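# Park the utility cart inside the yellow taped bay

## Task

Get the utility cart into the yellow bay so that each of its four wheels sits inside the tape line, none resting on the tape itself. Whatever load the cart carries has to stay on it, with no part extending beyond the cart's edges. The robot must not topple or be left leaning, or the task fails. The cart has to stay parked by itself at the end: if it only stays in place because the robot holds it, the task is not done.

## Robot and tools

Robot: a wheeled base with a central column, a tilting head and two six-joint arms (left and right), each ending in a two-finger gripper. Folded, as at the start, it measures 0.73 m long, 0.62 m wide and 1.88 m tall, and its front lies 0.40 m ahead of the column. The base drives forward and back and turns in place. It cannot move sideways. A loose object may now and then get a brief push from outside.

Frames: the base frame has its origin on the floor under the column, midway between the drive wheels, with x forward, y left and z up. left_hand and right_hand are reported in this frame, at the point where the fingers meet (the tips reach 8 mm further). A hand's z axis runs along the fingers and its y axis along the opening. The odometry frame is the base frame as it stood when the scene began. base_odometry counts only wheel rotation, so slipping shows up as travel. Its heading is positive to the left, from -3.142 to 3.142.

execute_actions: "actions" is a list holding one action, or none to just read the state and images. An action may contain "base", "joints", or both, plus an optional "speeds". Its motions start together.
- base: exactly one key. translate_m is a straight-line offset from the current position in metres, -3 to 3, forward positive. rotate_rad is an in-place turn offset in radians, -3.2 to 3.2, counter-clockwise (left) positive. Any move needing more than 8.667 s at its top speed is refused.
- joints: absolute targets by name, one shared dict for both arms. head_tilt_rad -0.61 to 1.308 (positive tilts down). Per arm: joint1 -2.879 to 2.879, joint2 0 to 3.141, joint3 0 to 3.019, joint4 -1.692 to 1.57, joint5 -1.57 to 1.57, joint6 -2.094 to 2.094 (all in rad), and gripper_m 0 to 0.093, the distance in metres between the fingertips. The names are left_joint1_rad … left_joint6_rad, left_gripper_m, and right_joint1_rad … right_joint6_rad, right_gripper_m.
- speeds: caps for this action only. translate_m 0.05 to 0.8 m/s, rotate_rad 0.1 to 1 rad/s. The maximum is the default. These caps do not slow the arms.
- cameras: choose from cam_head_left, cam_head_right, cam_left_wrist, cam_right_wrist, nav_camera and all. Leaving it out or passing ["all"] gives every camera, [] gives none. The "pictures" line lists the images in order.
An unknown key or an out-of-range value gets the whole call refused and nothing moves. If a result reports a stop, the later calls in that same reply are skipped. Anything you leave out of an action may keep pushing toward its previous target.

wait(seconds 0–10) lets time pass and then returns the state and images. zoom_image(camera, region [x0,y0,x1,y1] in pixels, at most 504×504) gives a closer look at that camera's latest image. finished_scene(scene) ends the scene for good and reports success, so make sure the cart is settled first.

Arm geometry (approximate): with left joint1 at -1.57 or right joint1 at 1.57, and joints 5 and 6 at 0, the arm swings in a forward-facing vertical plane 0.23 m to the side of the column. Let a = j2-0.35, b = 1.05+j2-j3 and c = b-j4. The hand is then 0.12+0.39sin a+0.38cos b+0.25cos c m ahead and 1.46+0.39cos a-0.38sin b-0.25sin c m up. For example, j2,j3,j4 = 0.93,0.78,0.14 gives 0.60 m ahead and 1.21 m up. In practice the hand ends up to about 5 cm lower and nearer the column. Reach is about 1 m, and the lowest point is about 0.47 m up, so the hands cannot touch the floor. Targets within about 0.03 rad of the current reading (0.08 rad for j2 and j3) may not move the joint at all. To touch something gently, step about 0.05 rad per call.

Results: base_status and joint_status report done, off_target, contact_stop (base only, when a wheel stalls), time_out, or not_followed. "joint command not followed" means the self-collision check held back an arm's targets. To recover, move the offending joints at least 0.05 rad back. After contact_stop, back off 0.05 m before you turn. If turned_by_wheels and turned_by_imu differ by more than about 4% and by at least 0.05 rad, the base hit something or slipped, and the heading is off by about that difference. base_tilt is in degrees, with forward and right positive. A drop of 0.5° or more in the forward value means the robot is leaning back: drive 0.05 m back. motor_effort lists only left_wheel and right_wheel, where positive pushes forward and the bracketed number is the peak. wheel_motors_off=1 means an overload has cut the wheels for 2 s after about 3 s of hard pushing. While they are off the base does not hold position. on_its_own describes behaviour you did not command. A blocked arm keeps pushing. To relieve it, send its reported joint positions back as targets. Motor temperatures: a MOTOR HOT warning appears from 85 °C, and at 100 °C that arm goes limp.

Cameras: the head cameras sit 1.47–1.58 m up and look down by about head_tilt_rad. nav_camera is at the front of the base, 0.23 m up, and looks level, which suits viewing the tape and the wheels. The wrist cameras sit about 0.10 m behind the fingertips and look along the fingers.

Avoid: arm-on-arm hits or presses (a hard press ends the run), shoving hard against the cart or a wall, letting the cart's load fall or stick out, and tipping the robot. Release the cart before finishing.

Each tool is called after "Request:" in YAML: its name, and indented under it one key for each argument.

## Session

I'll start by looking at the current state and images.

Request:
execute_actions:
  actions: []

Scene clock: 0.00 s.
Motor temperatures (°C, as the motors report them): left_arm=[23 22 21 24 22 22] | right_arm=[24 21 22 21 21 23]
base_odometry: x=+0.000 y=+0.000 heading=+0.000 (m, m, rad; odometry frame)
turned_by_wheels: +0.000 (rad since the last result)
turned_by_imu: +0.000 (rad since the last result)
base_tilt: forward=-0.1 right=+0.1 (deg)
base_status: not commanded
joint_positions: head_tilt_rad=+0.866 left_joint1_rad=-1.557 left_joint2_rad=+0.896 left_joint3_rad=+0.389 left_joint4_rad=-0.994 left_joint5_rad=+0.018 left_joint6_rad=-0.071 left_gripper_m=+0.095 right_joint1_rad=+1.572 right_joint2_rad=+0.906 right_joint3_rad=+0.405 right_joint4_rad=-0.978 right_joint5_rad=-0.027 right_joint6_rad=+0.065 right_gripper_m=+0.095
joint_status: not commanded
wheel_motors_off: 0
motor_effort: left_wheel=+5 right_wheel=+3 (%)
left_hand: x=+0.1273 y=+0.2239 z=+1.2652 quat_wxyz=(+0.470, +0.041, -0.882, -0.012) (m; base frame)
right_hand: x=+0.1363 y=-0.2206 z=+1.2586 quat_wxyz=(+0.460, -0.034, -0.887, +0.003) (m; base frame)
pictures: cam_head_left, cam_head_right, cam_left_wrist, cam_right_wrist, nav_camera
Images, in order (width x height): cam_head_left 672x504, cam_head_right 672x504, cam_left_wrist 672x504, cam_right_wrist 672x504, nav_camera 672x504.

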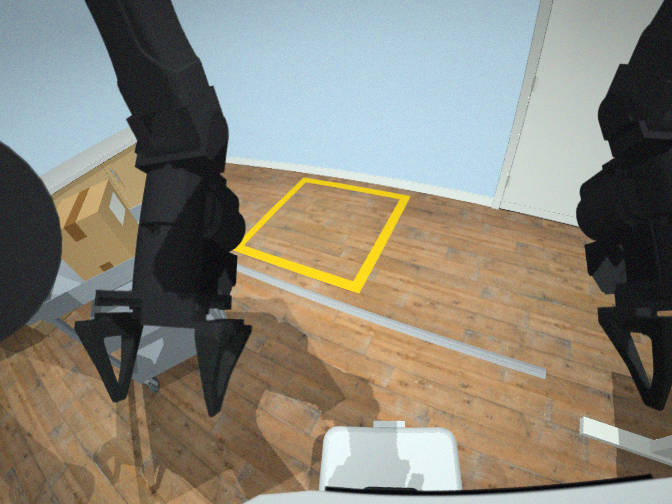

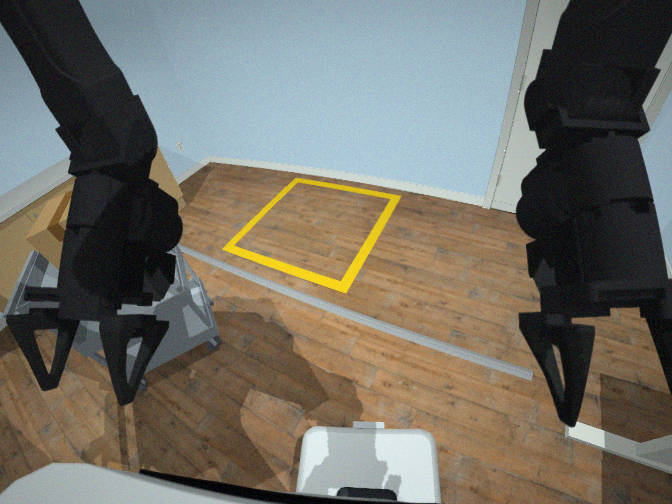

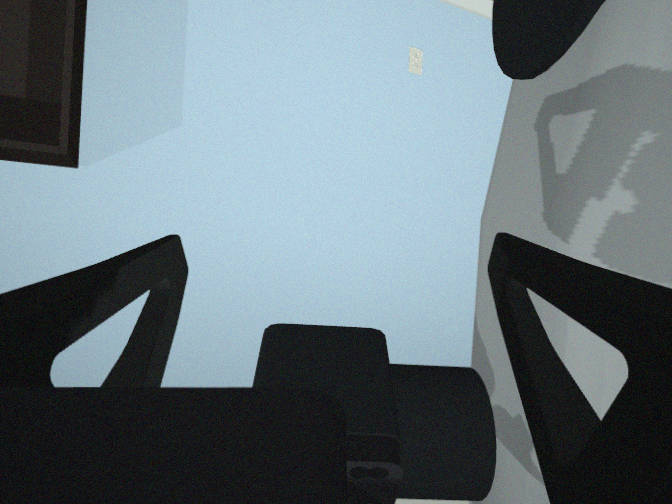

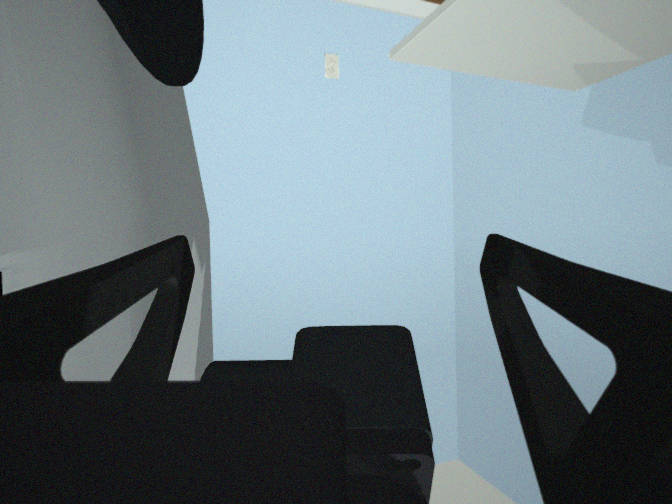

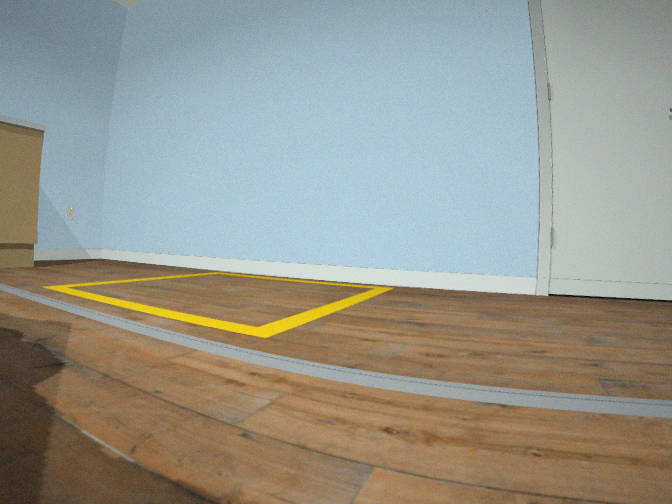

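Request:
zoom_image:
  camera: "cam_head_right"
  region: [0, 150, 300, 420]

Request:
zoom_image:
  camera: "cam_head_left"
  region: [0, 120, 300, 420]

Region (0, 150, 300, 420) of cam_head_right's 672x504 image, scaled by 1.680, with more detail than that image has; it fills the top 454 rows of this view, and the rest is white.

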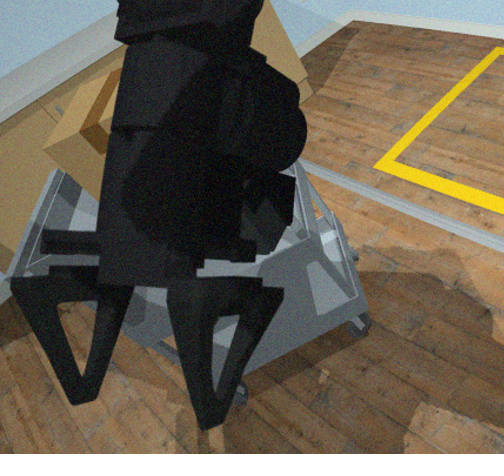

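Region (0, 120, 300, 420) of cam_head_left's 672x504 image, scaled by 1.680, with more detail than that image has.

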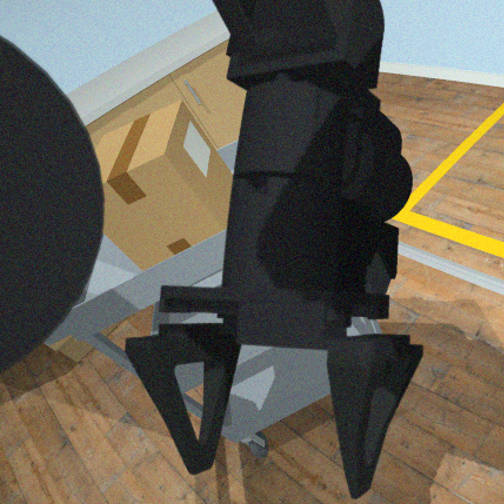

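Request:
execute_actions:
  actions:
    - {"base": {"rotate_rad": 0.9}}
  cameras: ["cam_head_left", "cam_head_right", "nav_camera"]

Scene clock: 2.87 s.
Motor temperatures (°C, as the motors report them): left_arm=[23 23 21 24 22 22] | right_arm=[24 21 22 21 21 23]
base_odometry: x=+0.000 y=+0.000 heading=+0.899 (m, m, rad; odometry frame)
turned_by_wheels: +0.899 (rad since the last result)
turned_by_imu: +0.887 (rad since the last result)
base_tilt: forward=-0.2 right=+0.1 (deg)
base_status: done
joint_positions: head_tilt_rad=+0.866 left_joint1_rad=-1.557 left_joint2_rad=+0.896 left_joint3_rad=+0.389 left_joint4_rad=-0.994 left_joint5_rad=+0.018 left_joint6_rad=-0.071 left_gripper_m=+0.095 right_joint1_rad=+1.572 right_joint2_rad=+0.906 right_joint3_rad=+0.405 right_joint4_rad=-0.978 right_joint5_rad=-0.027 right_joint6_rad=+0.065 right_gripper_m=+0.095
joint_status: not commanded
wheel_motors_off: 0
motor_effort: left_wheel=-3(53) right_wheel=+3(30) (%)
left_hand: x=+0.1273 y=+0.2239 z=+1.2652 quat_wxyz=(+0.470, +0.041, -0.882, -0.012) (m; base frame)
right_hand: x=+0.1363 y=-0.2206 z=+1.2586 quat_wxyz=(+0.460, -0.034, -0.887, +0.003) (m; base frame)
pictures: cam_head_left, cam_head_right, nav_camera
Images, in order (width x height): cam_head_left 672x504, cam_head_right 672x504, nav_camera 672x504.

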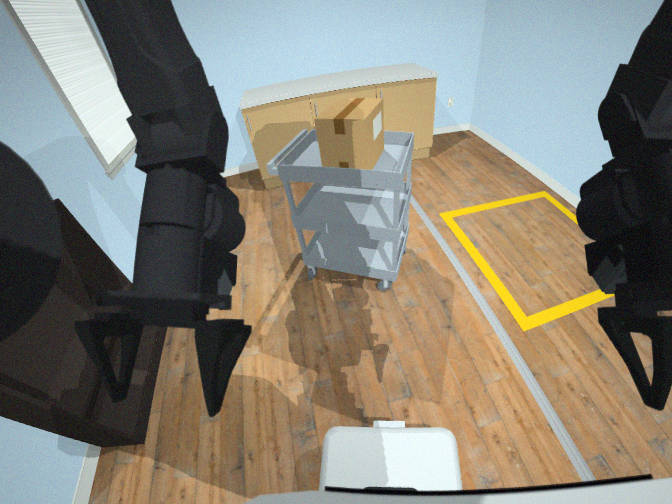

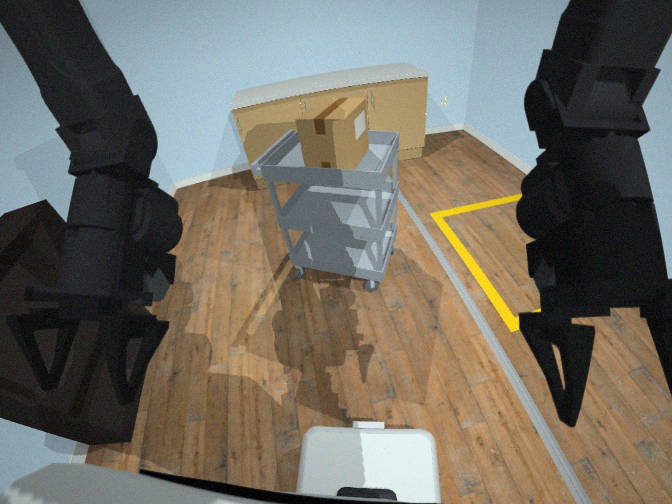

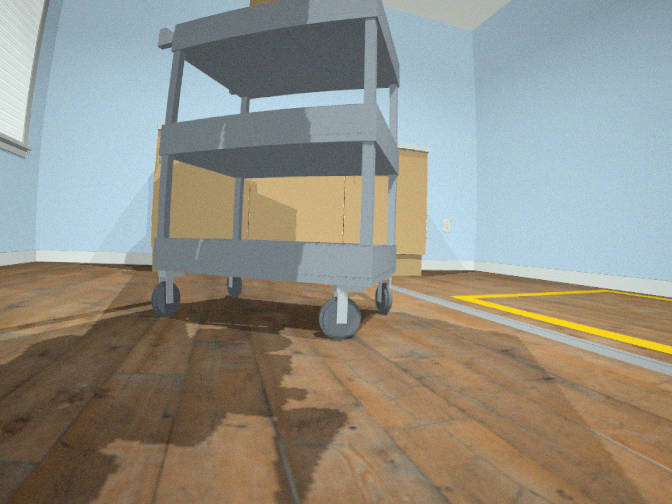

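Request:
zoom_image:
  camera: "cam_head_left"
  region: [230, 80, 470, 320]

Request:
zoom_image:
  camera: "nav_camera"
  region: [130, 220, 430, 360]

Request:
zoom_image:
  camera: "nav_camera"
  region: [130, 0, 430, 150]

Region (230, 80, 470, 320) of cam_head_left's 672x504 image, scaled by 2.100, with more detail than that image has.

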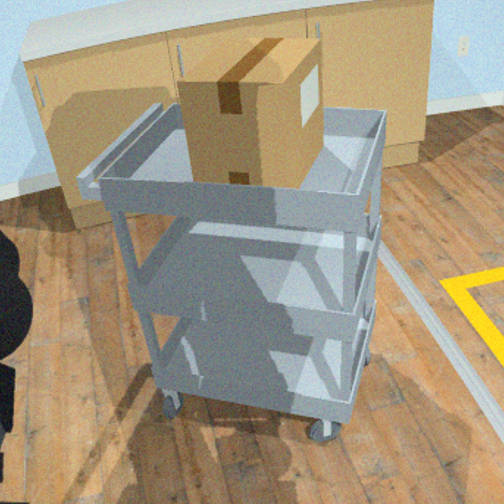

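Region (130, 220, 430, 360) of nav_camera's 672x504 image, scaled by 1.680, with more detail than that image has; it fills the top 235 rows of this view, and the rest is white.

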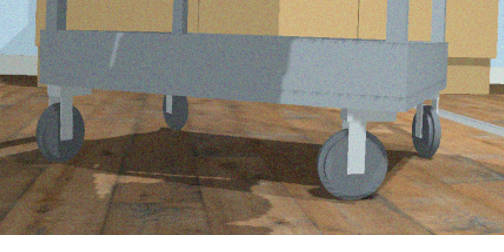

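Region (130, 0, 430, 150) of nav_camera's 672x504 image, scaled by 1.680, with more detail than that image has.

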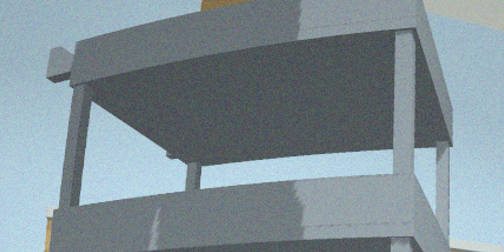

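Request:
zoom_image:
  camera: "cam_head_left"
  region: [420, 170, 620, 350]

Request:
zoom_image:
  camera: "cam_head_left"
  region: [300, 400, 480, 504]

Request:
zoom_image:
  camera: "cam_head_left"
  region: [400, 0, 560, 160]

Request:
zoom_image:
  camera: "cam_head_left"
  region: [280, 220, 420, 310]

Region (420, 170, 620, 350) of cam_head_left's 672x504 image, scaled by 2.520, with more detail than that image has; it fills the top 454 rows of this view, and the rest is white.

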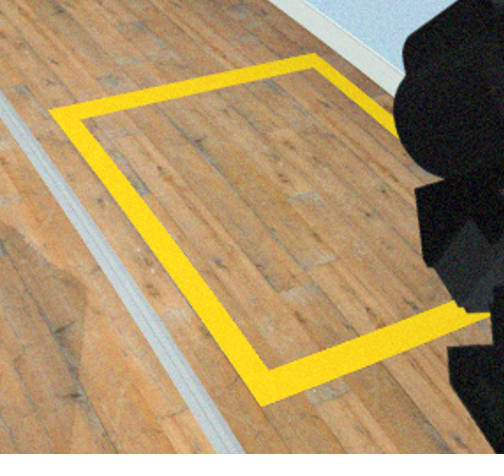

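Region (300, 400, 480, 504) of cam_head_left's 672x504 image, scaled by 2.800, with more detail than that image has; it fills the top 291 rows of this view, and the rest is white.

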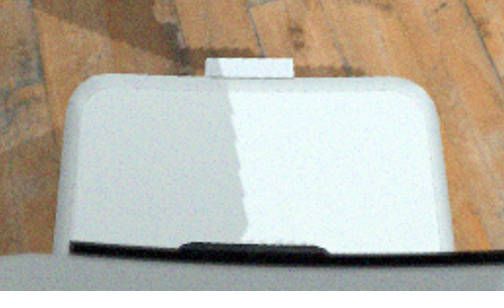

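Region (400, 0, 560, 160) of cam_head_left's 672x504 image, scaled by 3.150, with more detail than that image has.

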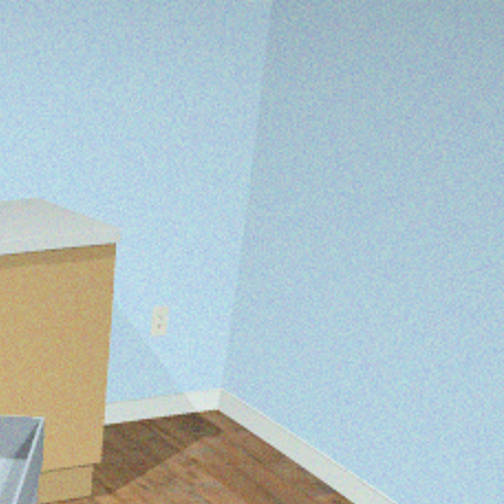

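Region (280, 220, 420, 310) of cam_head_left's 672x504 image, scaled by 3.600, with more detail than that image has; it fills the top 324 rows of this view, and the rest is white.

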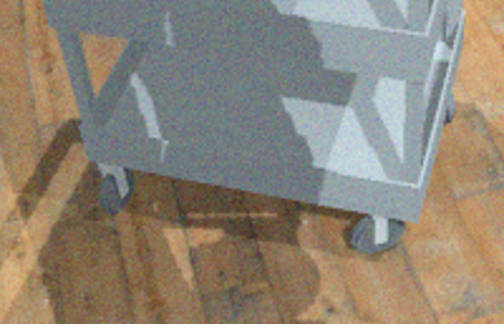

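Request:
zoom_image:
  camera: "nav_camera"
  region: [480, 290, 672, 390]

Request:
zoom_image:
  camera: "cam_head_right"
  region: [0, 130, 300, 504]

Request:
zoom_image:
  camera: "cam_head_left"
  region: [255, 115, 345, 195]

Region (480, 290, 672, 390) of nav_camera's 672x504 image, scaled by 2.625, with more detail than that image has; it fills the top 262 rows of this view, and the rest is white.

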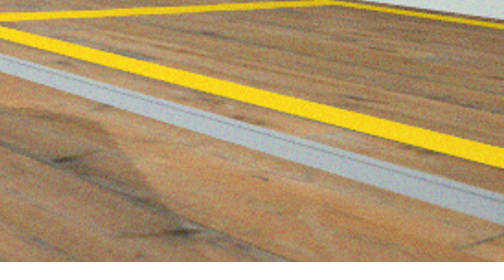

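Region (0, 130, 300, 504) of cam_head_right's 672x504 image, scaled by 1.348, with more detail than that image has; it fills the left 404 columns of this view, and the rest is white.

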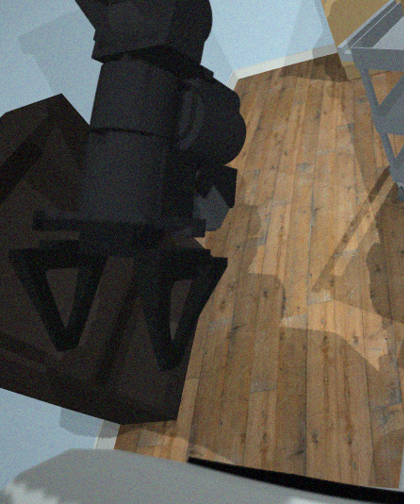

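Region (255, 115, 345, 195) of cam_head_left's 672x504 image, scaled by 5.600, with more detail than that image has.

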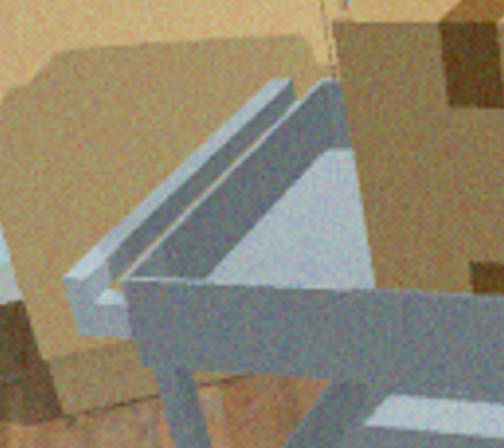

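Request:
execute_actions:
  actions:
    - {"base": {"rotate_rad": 0.68}}
  cameras: ["cam_head_left", "nav_camera"]

Scene clock: 19.53 s.
Motor temperatures (°C, as the motors report them): left_arm=[23 23 21 24 22 22] | right_arm=[24 21 22 21 21 23]
base_odometry: x=+0.000 y=+0.000 heading=+1.579 (m, m, rad; odometry frame)
turned_by_wheels: +0.679 (rad since the last result)
turned_by_imu: +0.673 (rad since the last result)
base_tilt: forward=-0.1 right=+0.0 (deg)
base_status: done
joint_positions: head_tilt_rad=+0.866 left_joint1_rad=-1.557 left_joint2_rad=+0.896 left_joint3_rad=+0.389 left_joint4_rad=-0.994 left_joint5_rad=+0.018 left_joint6_rad=-0.071 left_gripper_m=+0.095 right_joint1_rad=+1.572 right_joint2_rad=+0.906 right_joint3_rad=+0.405 right_joint4_rad=-0.978 right_joint5_rad=-0.027 right_joint6_rad=+0.065 right_gripper_m=+0.095
joint_status: not commanded
wheel_motors_off: 0
motor_effort: left_wheel=-4(31) right_wheel=+2(25) (%)
left_hand: x=+0.1273 y=+0.2239 z=+1.2652 quat_wxyz=(+0.470, +0.041, -0.882, -0.012) (m; base frame)
right_hand: x=+0.1363 y=-0.2206 z=+1.2586 quat_wxyz=(+0.460, -0.034, -0.887, +0.003) (m; base frame)
pictures: cam_head_left, nav_camera
Images, in order (width x height): cam_head_left 672x504, nav_camera 672x504.

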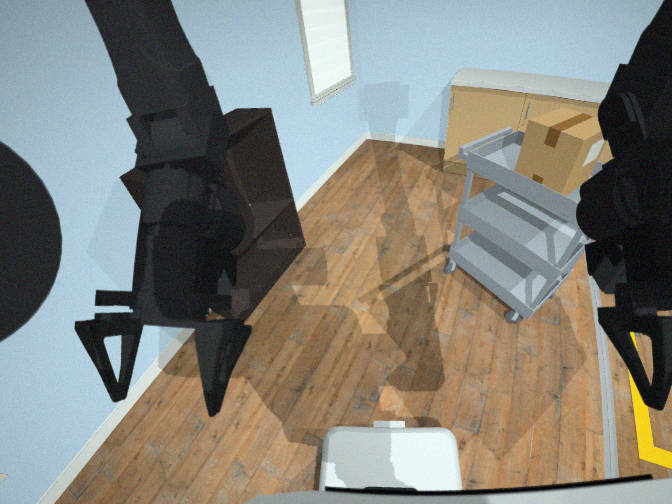

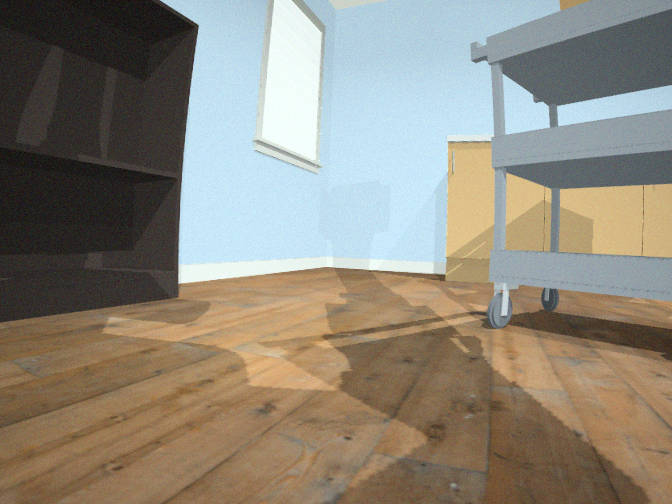

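Request:
zoom_image:
  camera: "cam_head_left"
  region: [420, 110, 620, 340]

Request:
zoom_image:
  camera: "cam_head_left"
  region: [260, 110, 480, 280]

Region (420, 110, 620, 340) of cam_head_left's 672x504 image, scaled by 2.191, with more detail than that image has; it fills the left 438 columns of this view, and the rest is white.

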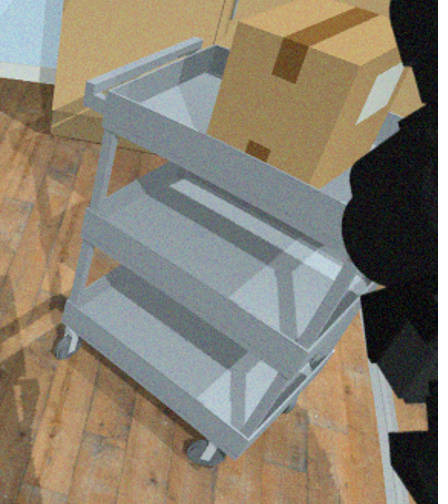

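Region (260, 110, 480, 280) of cam_head_left's 672x504 image, scaled by 2.291, with more detail than that image has; it fills the top 389 rows of this view, and the rest is white.

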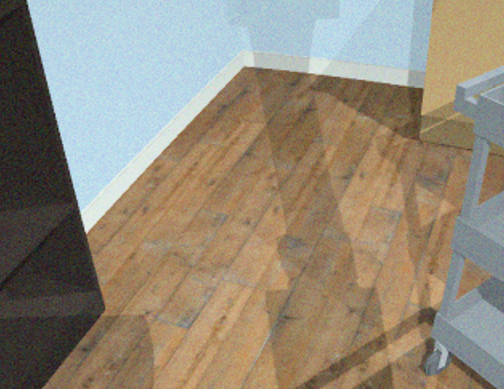

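Request:
execute_actions:
  actions:
    - {"base": {"translate_m": 2.40}, "joints": {"left_joint6_rad": -1.57, "right_joint6_rad": 1.57}}
  cameras: ["cam_head_left", "cam_head_right", "nav_camera"]

Scene clock: 25.83 s.
Motor temperatures (°C, as the motors report them): left_arm=[23 23 21 24 22 22] | right_arm=[24 21 22 21 21 23]
base_odometry: x=-0.020 y=+2.400 heading=+1.579 (m, m, rad; odometry frame)
turned_by_wheels: +0.000 (rad since the last result)
turned_by_imu: +0.006 (rad since the last result)
base_tilt: forward=-0.1 right=+0.2 (deg)
base_status: done
joint_positions: head_tilt_rad=+0.866 left_joint1_rad=-1.557 left_joint2_rad=+0.896 left_joint3_rad=+0.389 left_joint4_rad=-0.994 left_joint5_rad=+0.018 left_joint6_rad=-1.563 left_gripper_m=+0.095 right_joint1_rad=+1.572 right_joint2_rad=+0.905 right_joint3_rad=+0.403 right_joint4_rad=-0.978 right_joint5_rad=-0.027 right_joint6_rad=+1.558 right_gripper_m=+0.095
joint_status: all done
wheel_motors_off: 0
motor_effort: left_wheel=+0(67) right_wheel=+1(50) (%)
left_hand: x=+0.1275 y=+0.2239 z=+1.2651 quat_wxyz=(+0.336, +0.629, -0.620, -0.327) (m; base frame)
right_hand: x=+0.1355 y=-0.2206 z=+1.2590 quat_wxyz=(+0.336, -0.628, -0.628, +0.314) (m; base frame)
pictures: cam_head_left, cam_head_right, nav_camera
Images, in order (width x height): cam_head_left 672x504, cam_head_right 672x504, nav_camera 672x504.

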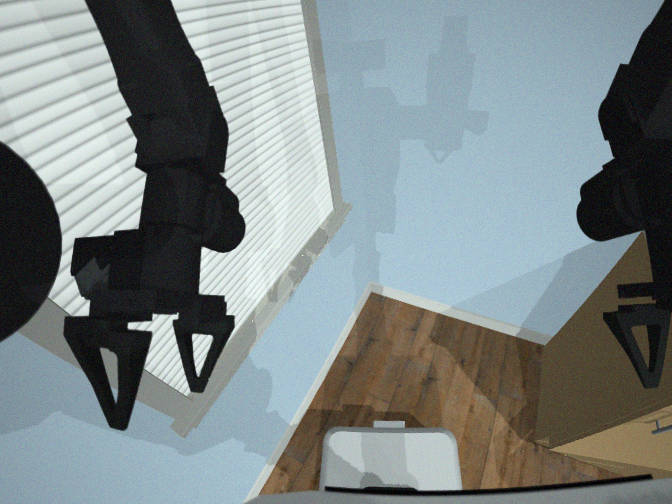

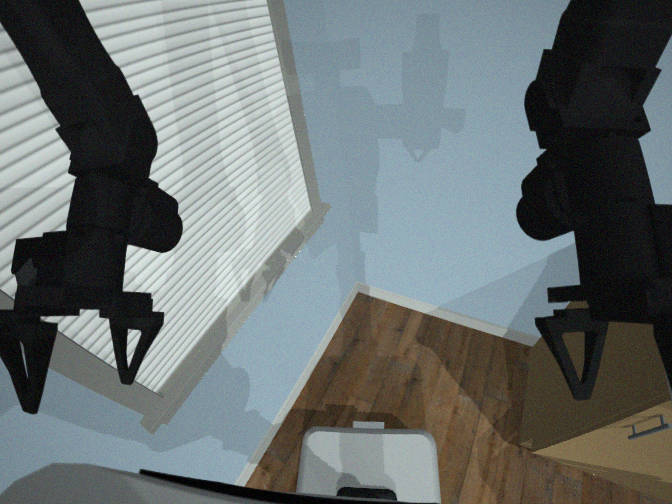

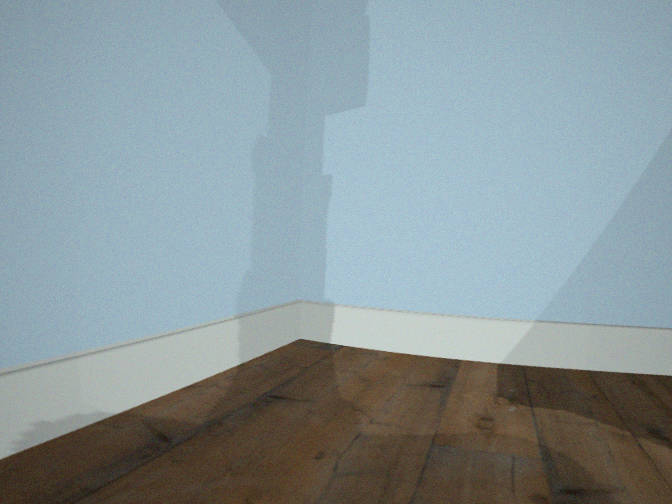

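Request:
execute_actions:
  actions:
    - {"base": {"rotate_rad": -2.50}, "joints": {"left_joint1_rad": -1.63, "left_joint2_rad": 2.45, "left_joint3_rad": 2.02, "left_joint4_rad": 0.3, "left_joint5_rad": 0.0, "right_joint1_rad": 1.63, "right_joint2_rad": 2.45, "right_joint3_rad": 2.02, "right_joint4_rad": 0.3, "right_joint5_rad": 0.0}}
  cameras: ["cam_head_left", "cam_head_right", "nav_camera"]

Scene clock: 30.70 s.
Motor temperatures (°C, as the motors report them): left_arm=[23 23 22 24 22 22] | right_arm=[24 21 22 21 21 23]
base_odometry: x=-0.020 y=+2.400 heading=-0.920 (m, m, rad; odometry frame)
turned_by_wheels: -2.499 (rad since the last result)
turned_by_imu: -2.472 (rad since the last result)
base_tilt: forward=-0.2 right=+0.1 (deg)
base_status: done
joint_positions: head_tilt_rad=+0.866 left_joint1_rad=-1.628 left_joint2_rad=+2.448 left_joint3_rad=+2.017 left_joint4_rad=+0.284 left_joint5_rad=+0.002 left_joint6_rad=-1.564 left_gripper_m=+0.095 right_joint1_rad=+1.623 right_joint2_rad=+2.445 right_joint3_rad=+2.014 right_joint4_rad=+0.281 right_joint5_rad=-0.002 right_joint6_rad=+1.558 right_gripper_m=+0.095
joint_status: all done
wheel_motors_off: 0
motor_effort: left_wheel=+2(41) right_wheel=-3(44) (%)
left_hand: x=+0.5811 y=+0.1701 z=+0.6539 quat_wxyz=(-0.113, +0.685, -0.703, +0.152) (m; base frame)
right_hand: x=+0.5804 y=-0.1759 z=+0.6540 quat_wxyz=(-0.114, -0.684, -0.705, -0.148) (m; base frame)
pictures: cam_head_left, cam_head_right, nav_camera
Images, in order (width x height): cam_head_left 672x504, cam_head_right 672x504, nav_camera 672x504.

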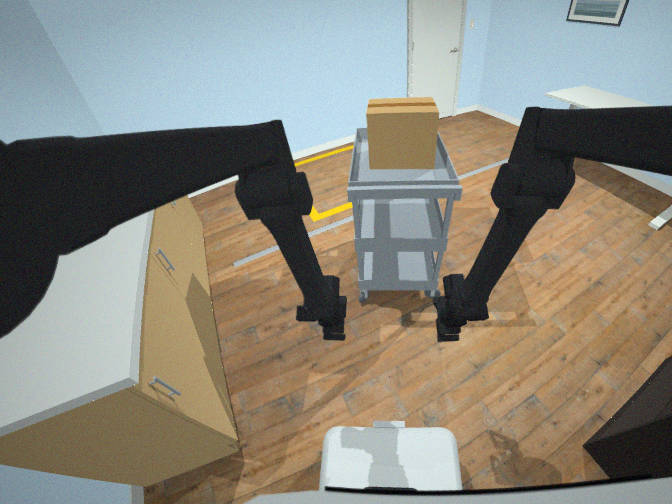

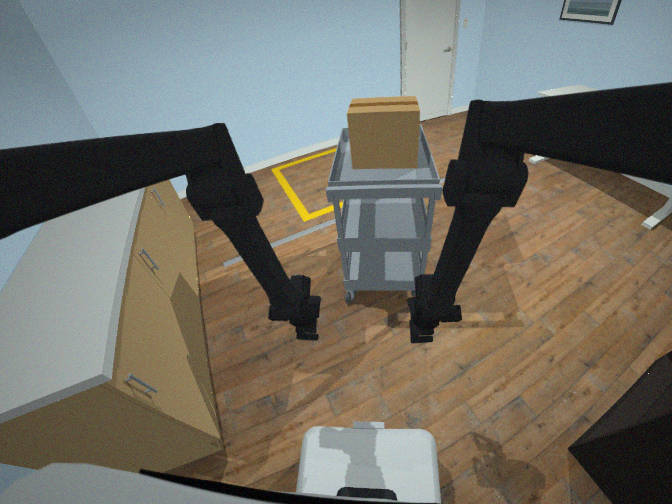

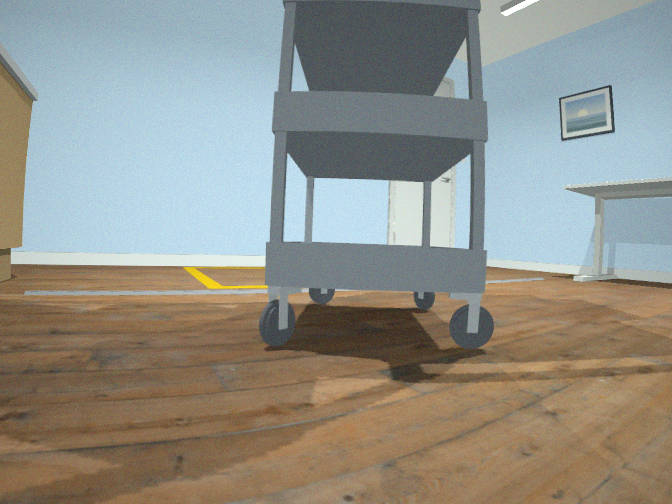

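Request:
zoom_image:
  camera: "cam_head_left"
  region: [320, 90, 500, 310]

Request:
zoom_image:
  camera: "cam_head_right"
  region: [210, 120, 450, 310]

Region (320, 90, 500, 310) of cam_head_left's 672x504 image, scaled by 2.291, with more detail than that image has; it fills the left 412 columns of this view, and the rest is white.

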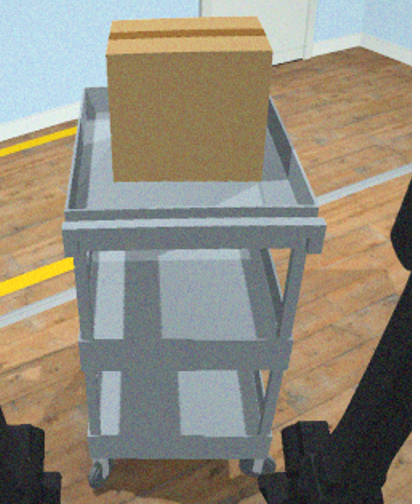

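Region (210, 120, 450, 310) of cam_head_right's 672x504 image, scaled by 2.100, with more detail than that image has; it fills the top 399 rows of this view, and the rest is white.

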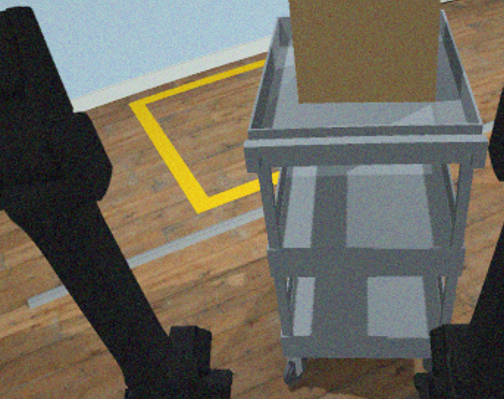

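Request:
execute_actions:
  actions:
    - {"base": {"rotate_rad": -0.08}, "joints": {"left_joint4_rad": 1.46, "right_joint4_rad": 1.46}}
  cameras: ["cam_head_left", "nav_camera", "cam_left_wrist", "cam_right_wrist"]

Scene clock: 32.77 s.
Motor temperatures (°C, as the motors report them): left_arm=[23 23 22 24 22 22] | right_arm=[24 21 22 21 21 23]
base_odometry: x=-0.020 y=+2.400 heading=-1.000 (m, m, rad; odometry frame)
turned_by_wheels: -0.079 (rad since the last result)
turned_by_imu: -0.079 (rad since the last result)
base_tilt: forward=-0.1 right=+0.1 (deg)
base_status: done
joint_positions: head_tilt_rad=+0.866 left_joint1_rad=-1.632 left_joint2_rad=+2.448 left_joint3_rad=+2.017 left_joint4_rad=+1.438 left_joint5_rad=+0.002 left_joint6_rad=-1.564 left_gripper_m=+0.095 right_joint1_rad=+1.625 right_joint2_rad=+2.446 right_joint3_rad=+2.014 right_joint4_rad=+1.434 right_joint5_rad=-0.002 right_joint6_rad=+1.558 right_gripper_m=+0.095
joint_status: all done
wheel_motors_off: 0
motor_effort: left_wheel=+5(31) right_wheel=-3(24) (%)
left_hand: x=+0.7363 y=+0.1733 z=+0.8727 quat_wxyz=(-0.470, +0.512, -0.507, +0.510) (m; base frame)
right_hand: x=+0.7363 y=-0.1797 z=+0.8717 quat_wxyz=(-0.473, -0.512, -0.510, -0.505) (m; base frame)
pictures: cam_head_left, cam_left_wrist, cam_right_wrist, nav_camera
Images, in order (width x height): cam_head_left 672x504, cam_left_wrist 672x504, cam_right_wrist 672x504, nav_camera 672x504.

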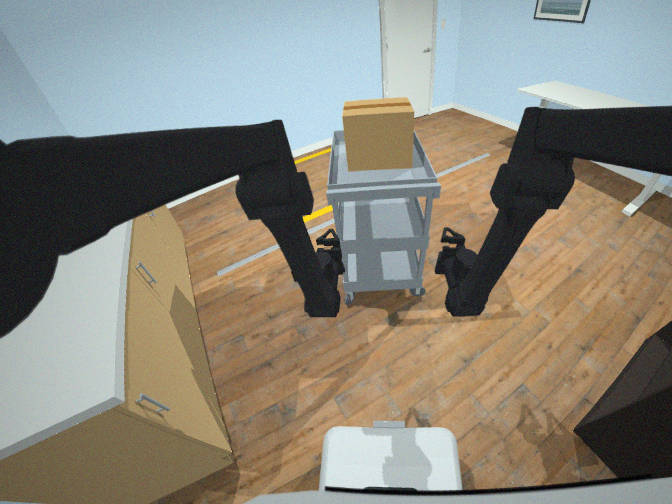

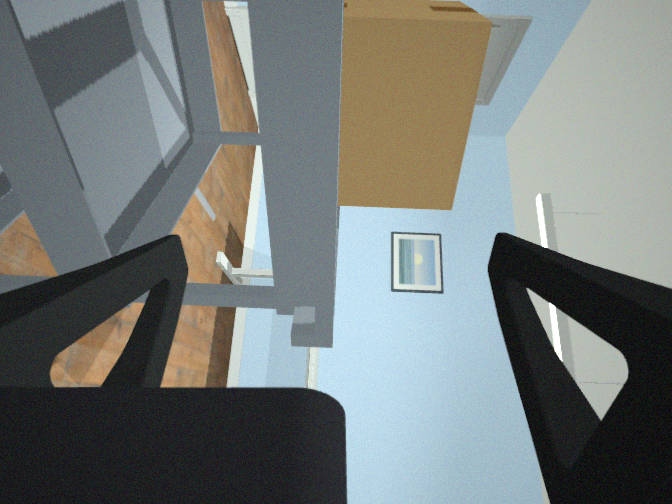

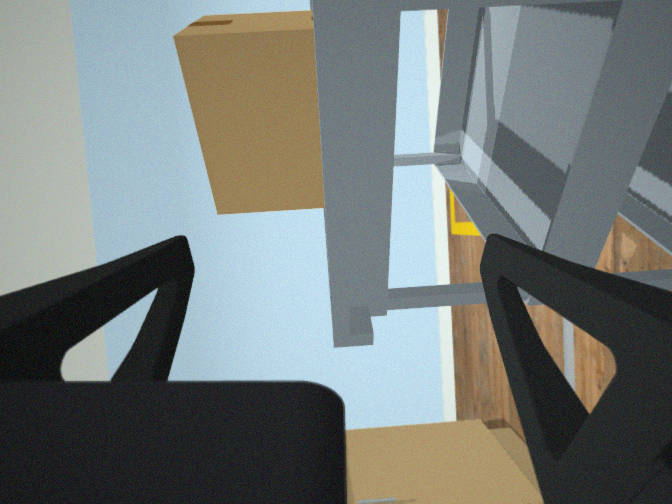

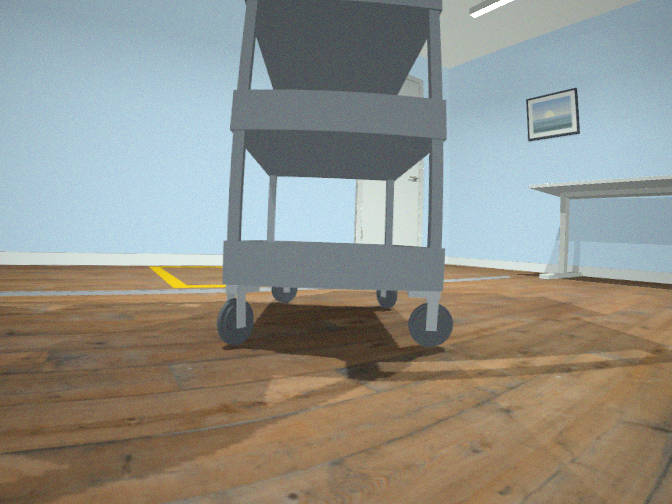

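Request:
execute_actions:
  actions:
    - {"base": {"translate_m": 0.28}}
  cameras: ["cam_head_left", "cam_left_wrist", "cam_right_wrist"]

Scene clock: 34.97 s.
Motor temperatures (°C, as the motors report them): left_arm=[23 24 22 24 22 22] | right_arm=[24 21 22 21 21 23]
base_odometry: x=+0.132 y=+2.164 heading=-1.001 (m, m, rad; odometry frame)
turned_by_wheels: -0.001 (rad since the last result)
turned_by_imu: -0.001 (rad since the last result)
base_tilt: forward=-0.1 right=+0.0 (deg)
base_status: done
joint_positions: head_tilt_rad=+0.866 left_joint1_rad=-1.632 left_joint2_rad=+2.447 left_joint3_rad=+2.019 left_joint4_rad=+1.438 left_joint5_rad=+0.002 left_joint6_rad=-1.564 left_gripper_m=+0.095 right_joint1_rad=+1.626 right_joint2_rad=+2.446 right_joint3_rad=+2.014 right_joint4_rad=+1.434 right_joint5_rad=-0.002 right_joint6_rad=+1.558 right_gripper_m=+0.095
joint_status: not commanded
wheel_motors_off: 0
motor_effort: left_wheel=-2(65) right_wheel=+1(51) (%)
left_hand: x=+0.7372 y=+0.1733 z=+0.8735 quat_wxyz=(-0.471, +0.512, -0.506, +0.510) (m; base frame)
right_hand: x=+0.7362 y=-0.1794 z=+0.8716 quat_wxyz=(-0.472, -0.512, -0.510, -0.505) (m; base frame)
pictures: cam_head_left, cam_left_wrist, cam_right_wrist
Images, in order (width x height): cam_head_left 672x504, cam_left_wrist 672x504, cam_right_wrist 672x504.

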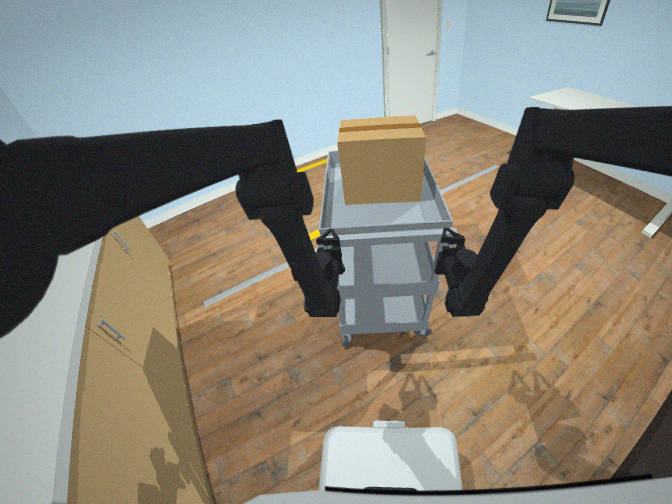

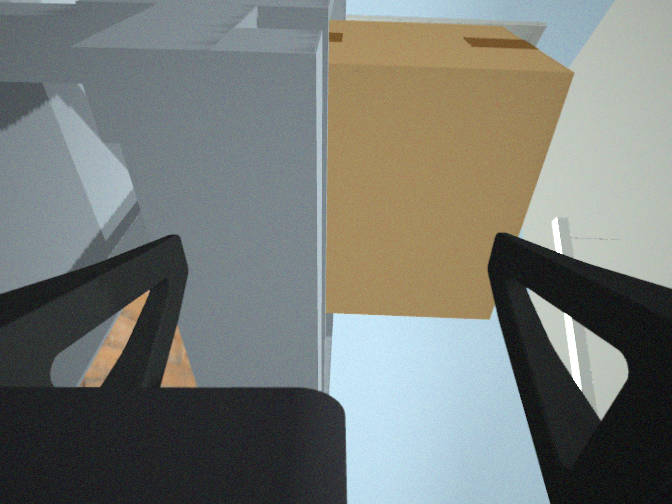

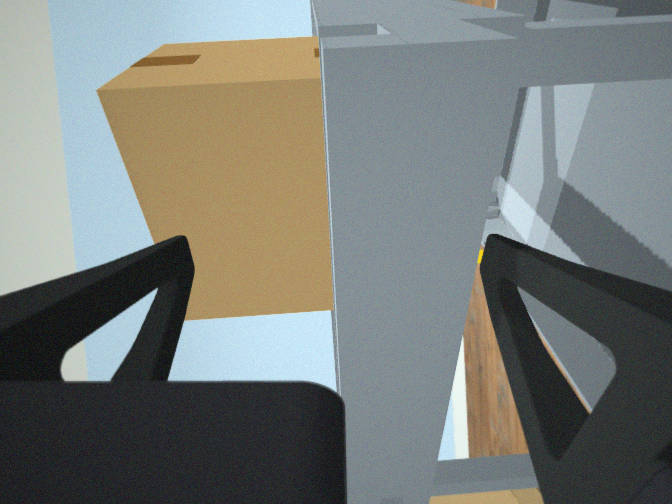

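Request:
zoom_image:
  camera: "cam_left_wrist"
  region: [40, 0, 380, 200]

Request:
zoom_image:
  camera: "cam_right_wrist"
  region: [280, 0, 620, 200]

Request:
zoom_image:
  camera: "cam_head_left"
  region: [290, 190, 490, 300]

Region (40, 0, 380, 200) of cam_left_wrist's 672x504 image, scaled by 1.482, with more detail than that image has; it fills the top 296 rows of this view, and the rest is white.

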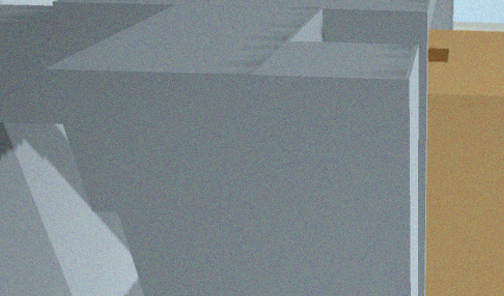

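Region (280, 0, 620, 200) of cam_right_wrist's 672x504 image, scaled by 1.482, with more detail than that image has; it fills the top 296 rows of this view, and the rest is white.

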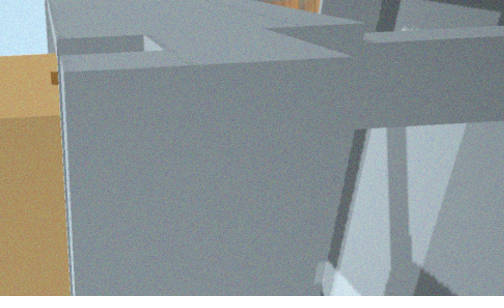

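Region (290, 190, 490, 300) of cam_head_left's 672x504 image, scaled by 2.520, with more detail than that image has; it fills the top 277 rows of this view, and the rest is white.

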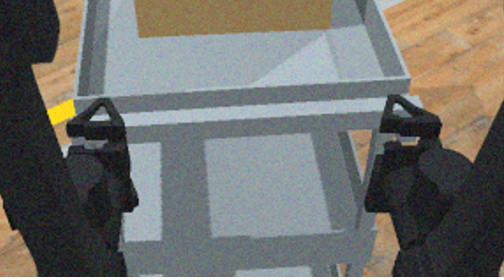

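Request:
execute_actions:
  actions:
    - {"base": {"translate_m": 0.065}, "speeds": {"translate_m": 0.07}, "joints": {"left_joint1_rad": -1.67, "left_joint4_rad": 1.36, "left_joint6_rad": -1.49, "right_joint1_rad": 1.665, "right_joint4_rad": 1.38, "right_joint6_rad": 1.48}}
  cameras: ["cam_head_left", "cam_left_wrist", "cam_right_wrist"]

Scene clock: 37.87 s.
Motor temperatures (°C, as the motors report them): left_arm=[23 24 22 24 22 22] | right_arm=[24 22 23 21 21 23]
base_odometry: x=+0.167 y=+2.109 heading=-1.001 (m, m, rad; odometry frame)
turned_by_wheels: -0.001 (rad since the last result)
turned_by_imu: -0.001 (rad since the last result)
base_tilt: forward=-0.1 right=-0.1 (deg)
base_status: done
joint_positions: head_tilt_rad=+0.866 left_joint1_rad=-1.663 left_joint2_rad=+2.447 left_joint3_rad=+2.019 left_joint4_rad=+1.371 left_joint5_rad=+0.002 left_joint6_rad=-1.496 left_gripper_m=+0.095 right_joint1_rad=+1.668 right_joint2_rad=+2.447 right_joint3_rad=+2.014 right_joint4_rad=+1.396 right_joint5_rad=-0.001 right_joint6_rad=+1.490 right_gripper_m=+0.095
joint_status: all done
wheel_motors_off: 0
motor_effort: left_wheel=-2(39) right_wheel=+0(33) (%)
left_hand: x=+0.7352 y=+0.1457 z=+0.8590 quat_wxyz=(-0.459, +0.511, -0.538, +0.489) (m; base frame)
right_hand: x=+0.7333 y=-0.1431 z=+0.8636 quat_wxyz=(-0.464, -0.506, -0.534, -0.493) (m; base frame)
pictures: cam_head_left, cam_left_wrist, cam_right_wrist
Images, in order (width x height): cam_head_left 672x504, cam_left_wrist 672x504, cam_right_wrist 672x504.

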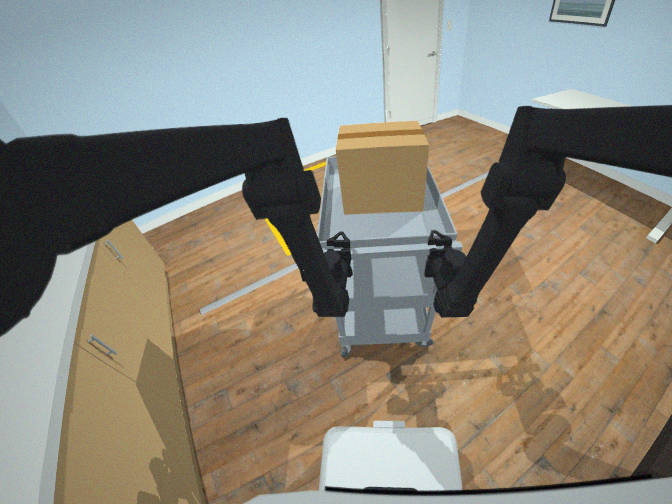

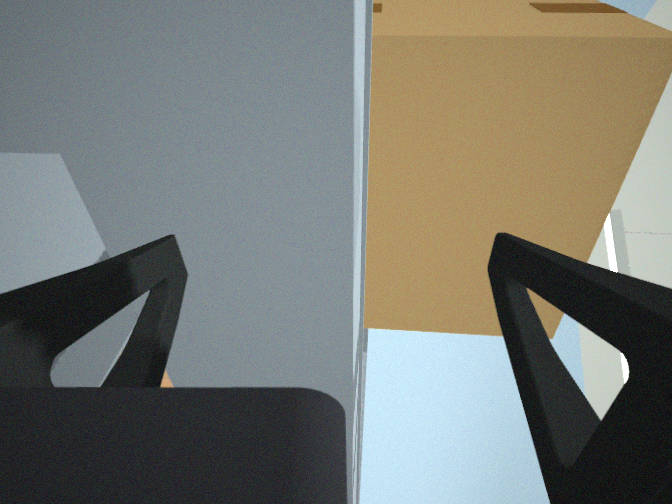

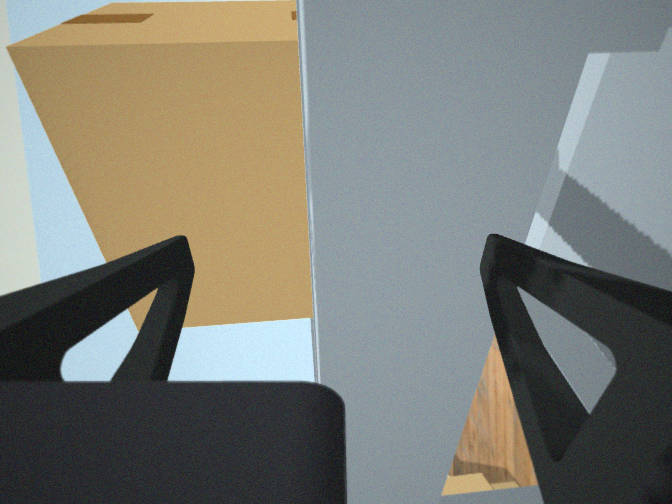

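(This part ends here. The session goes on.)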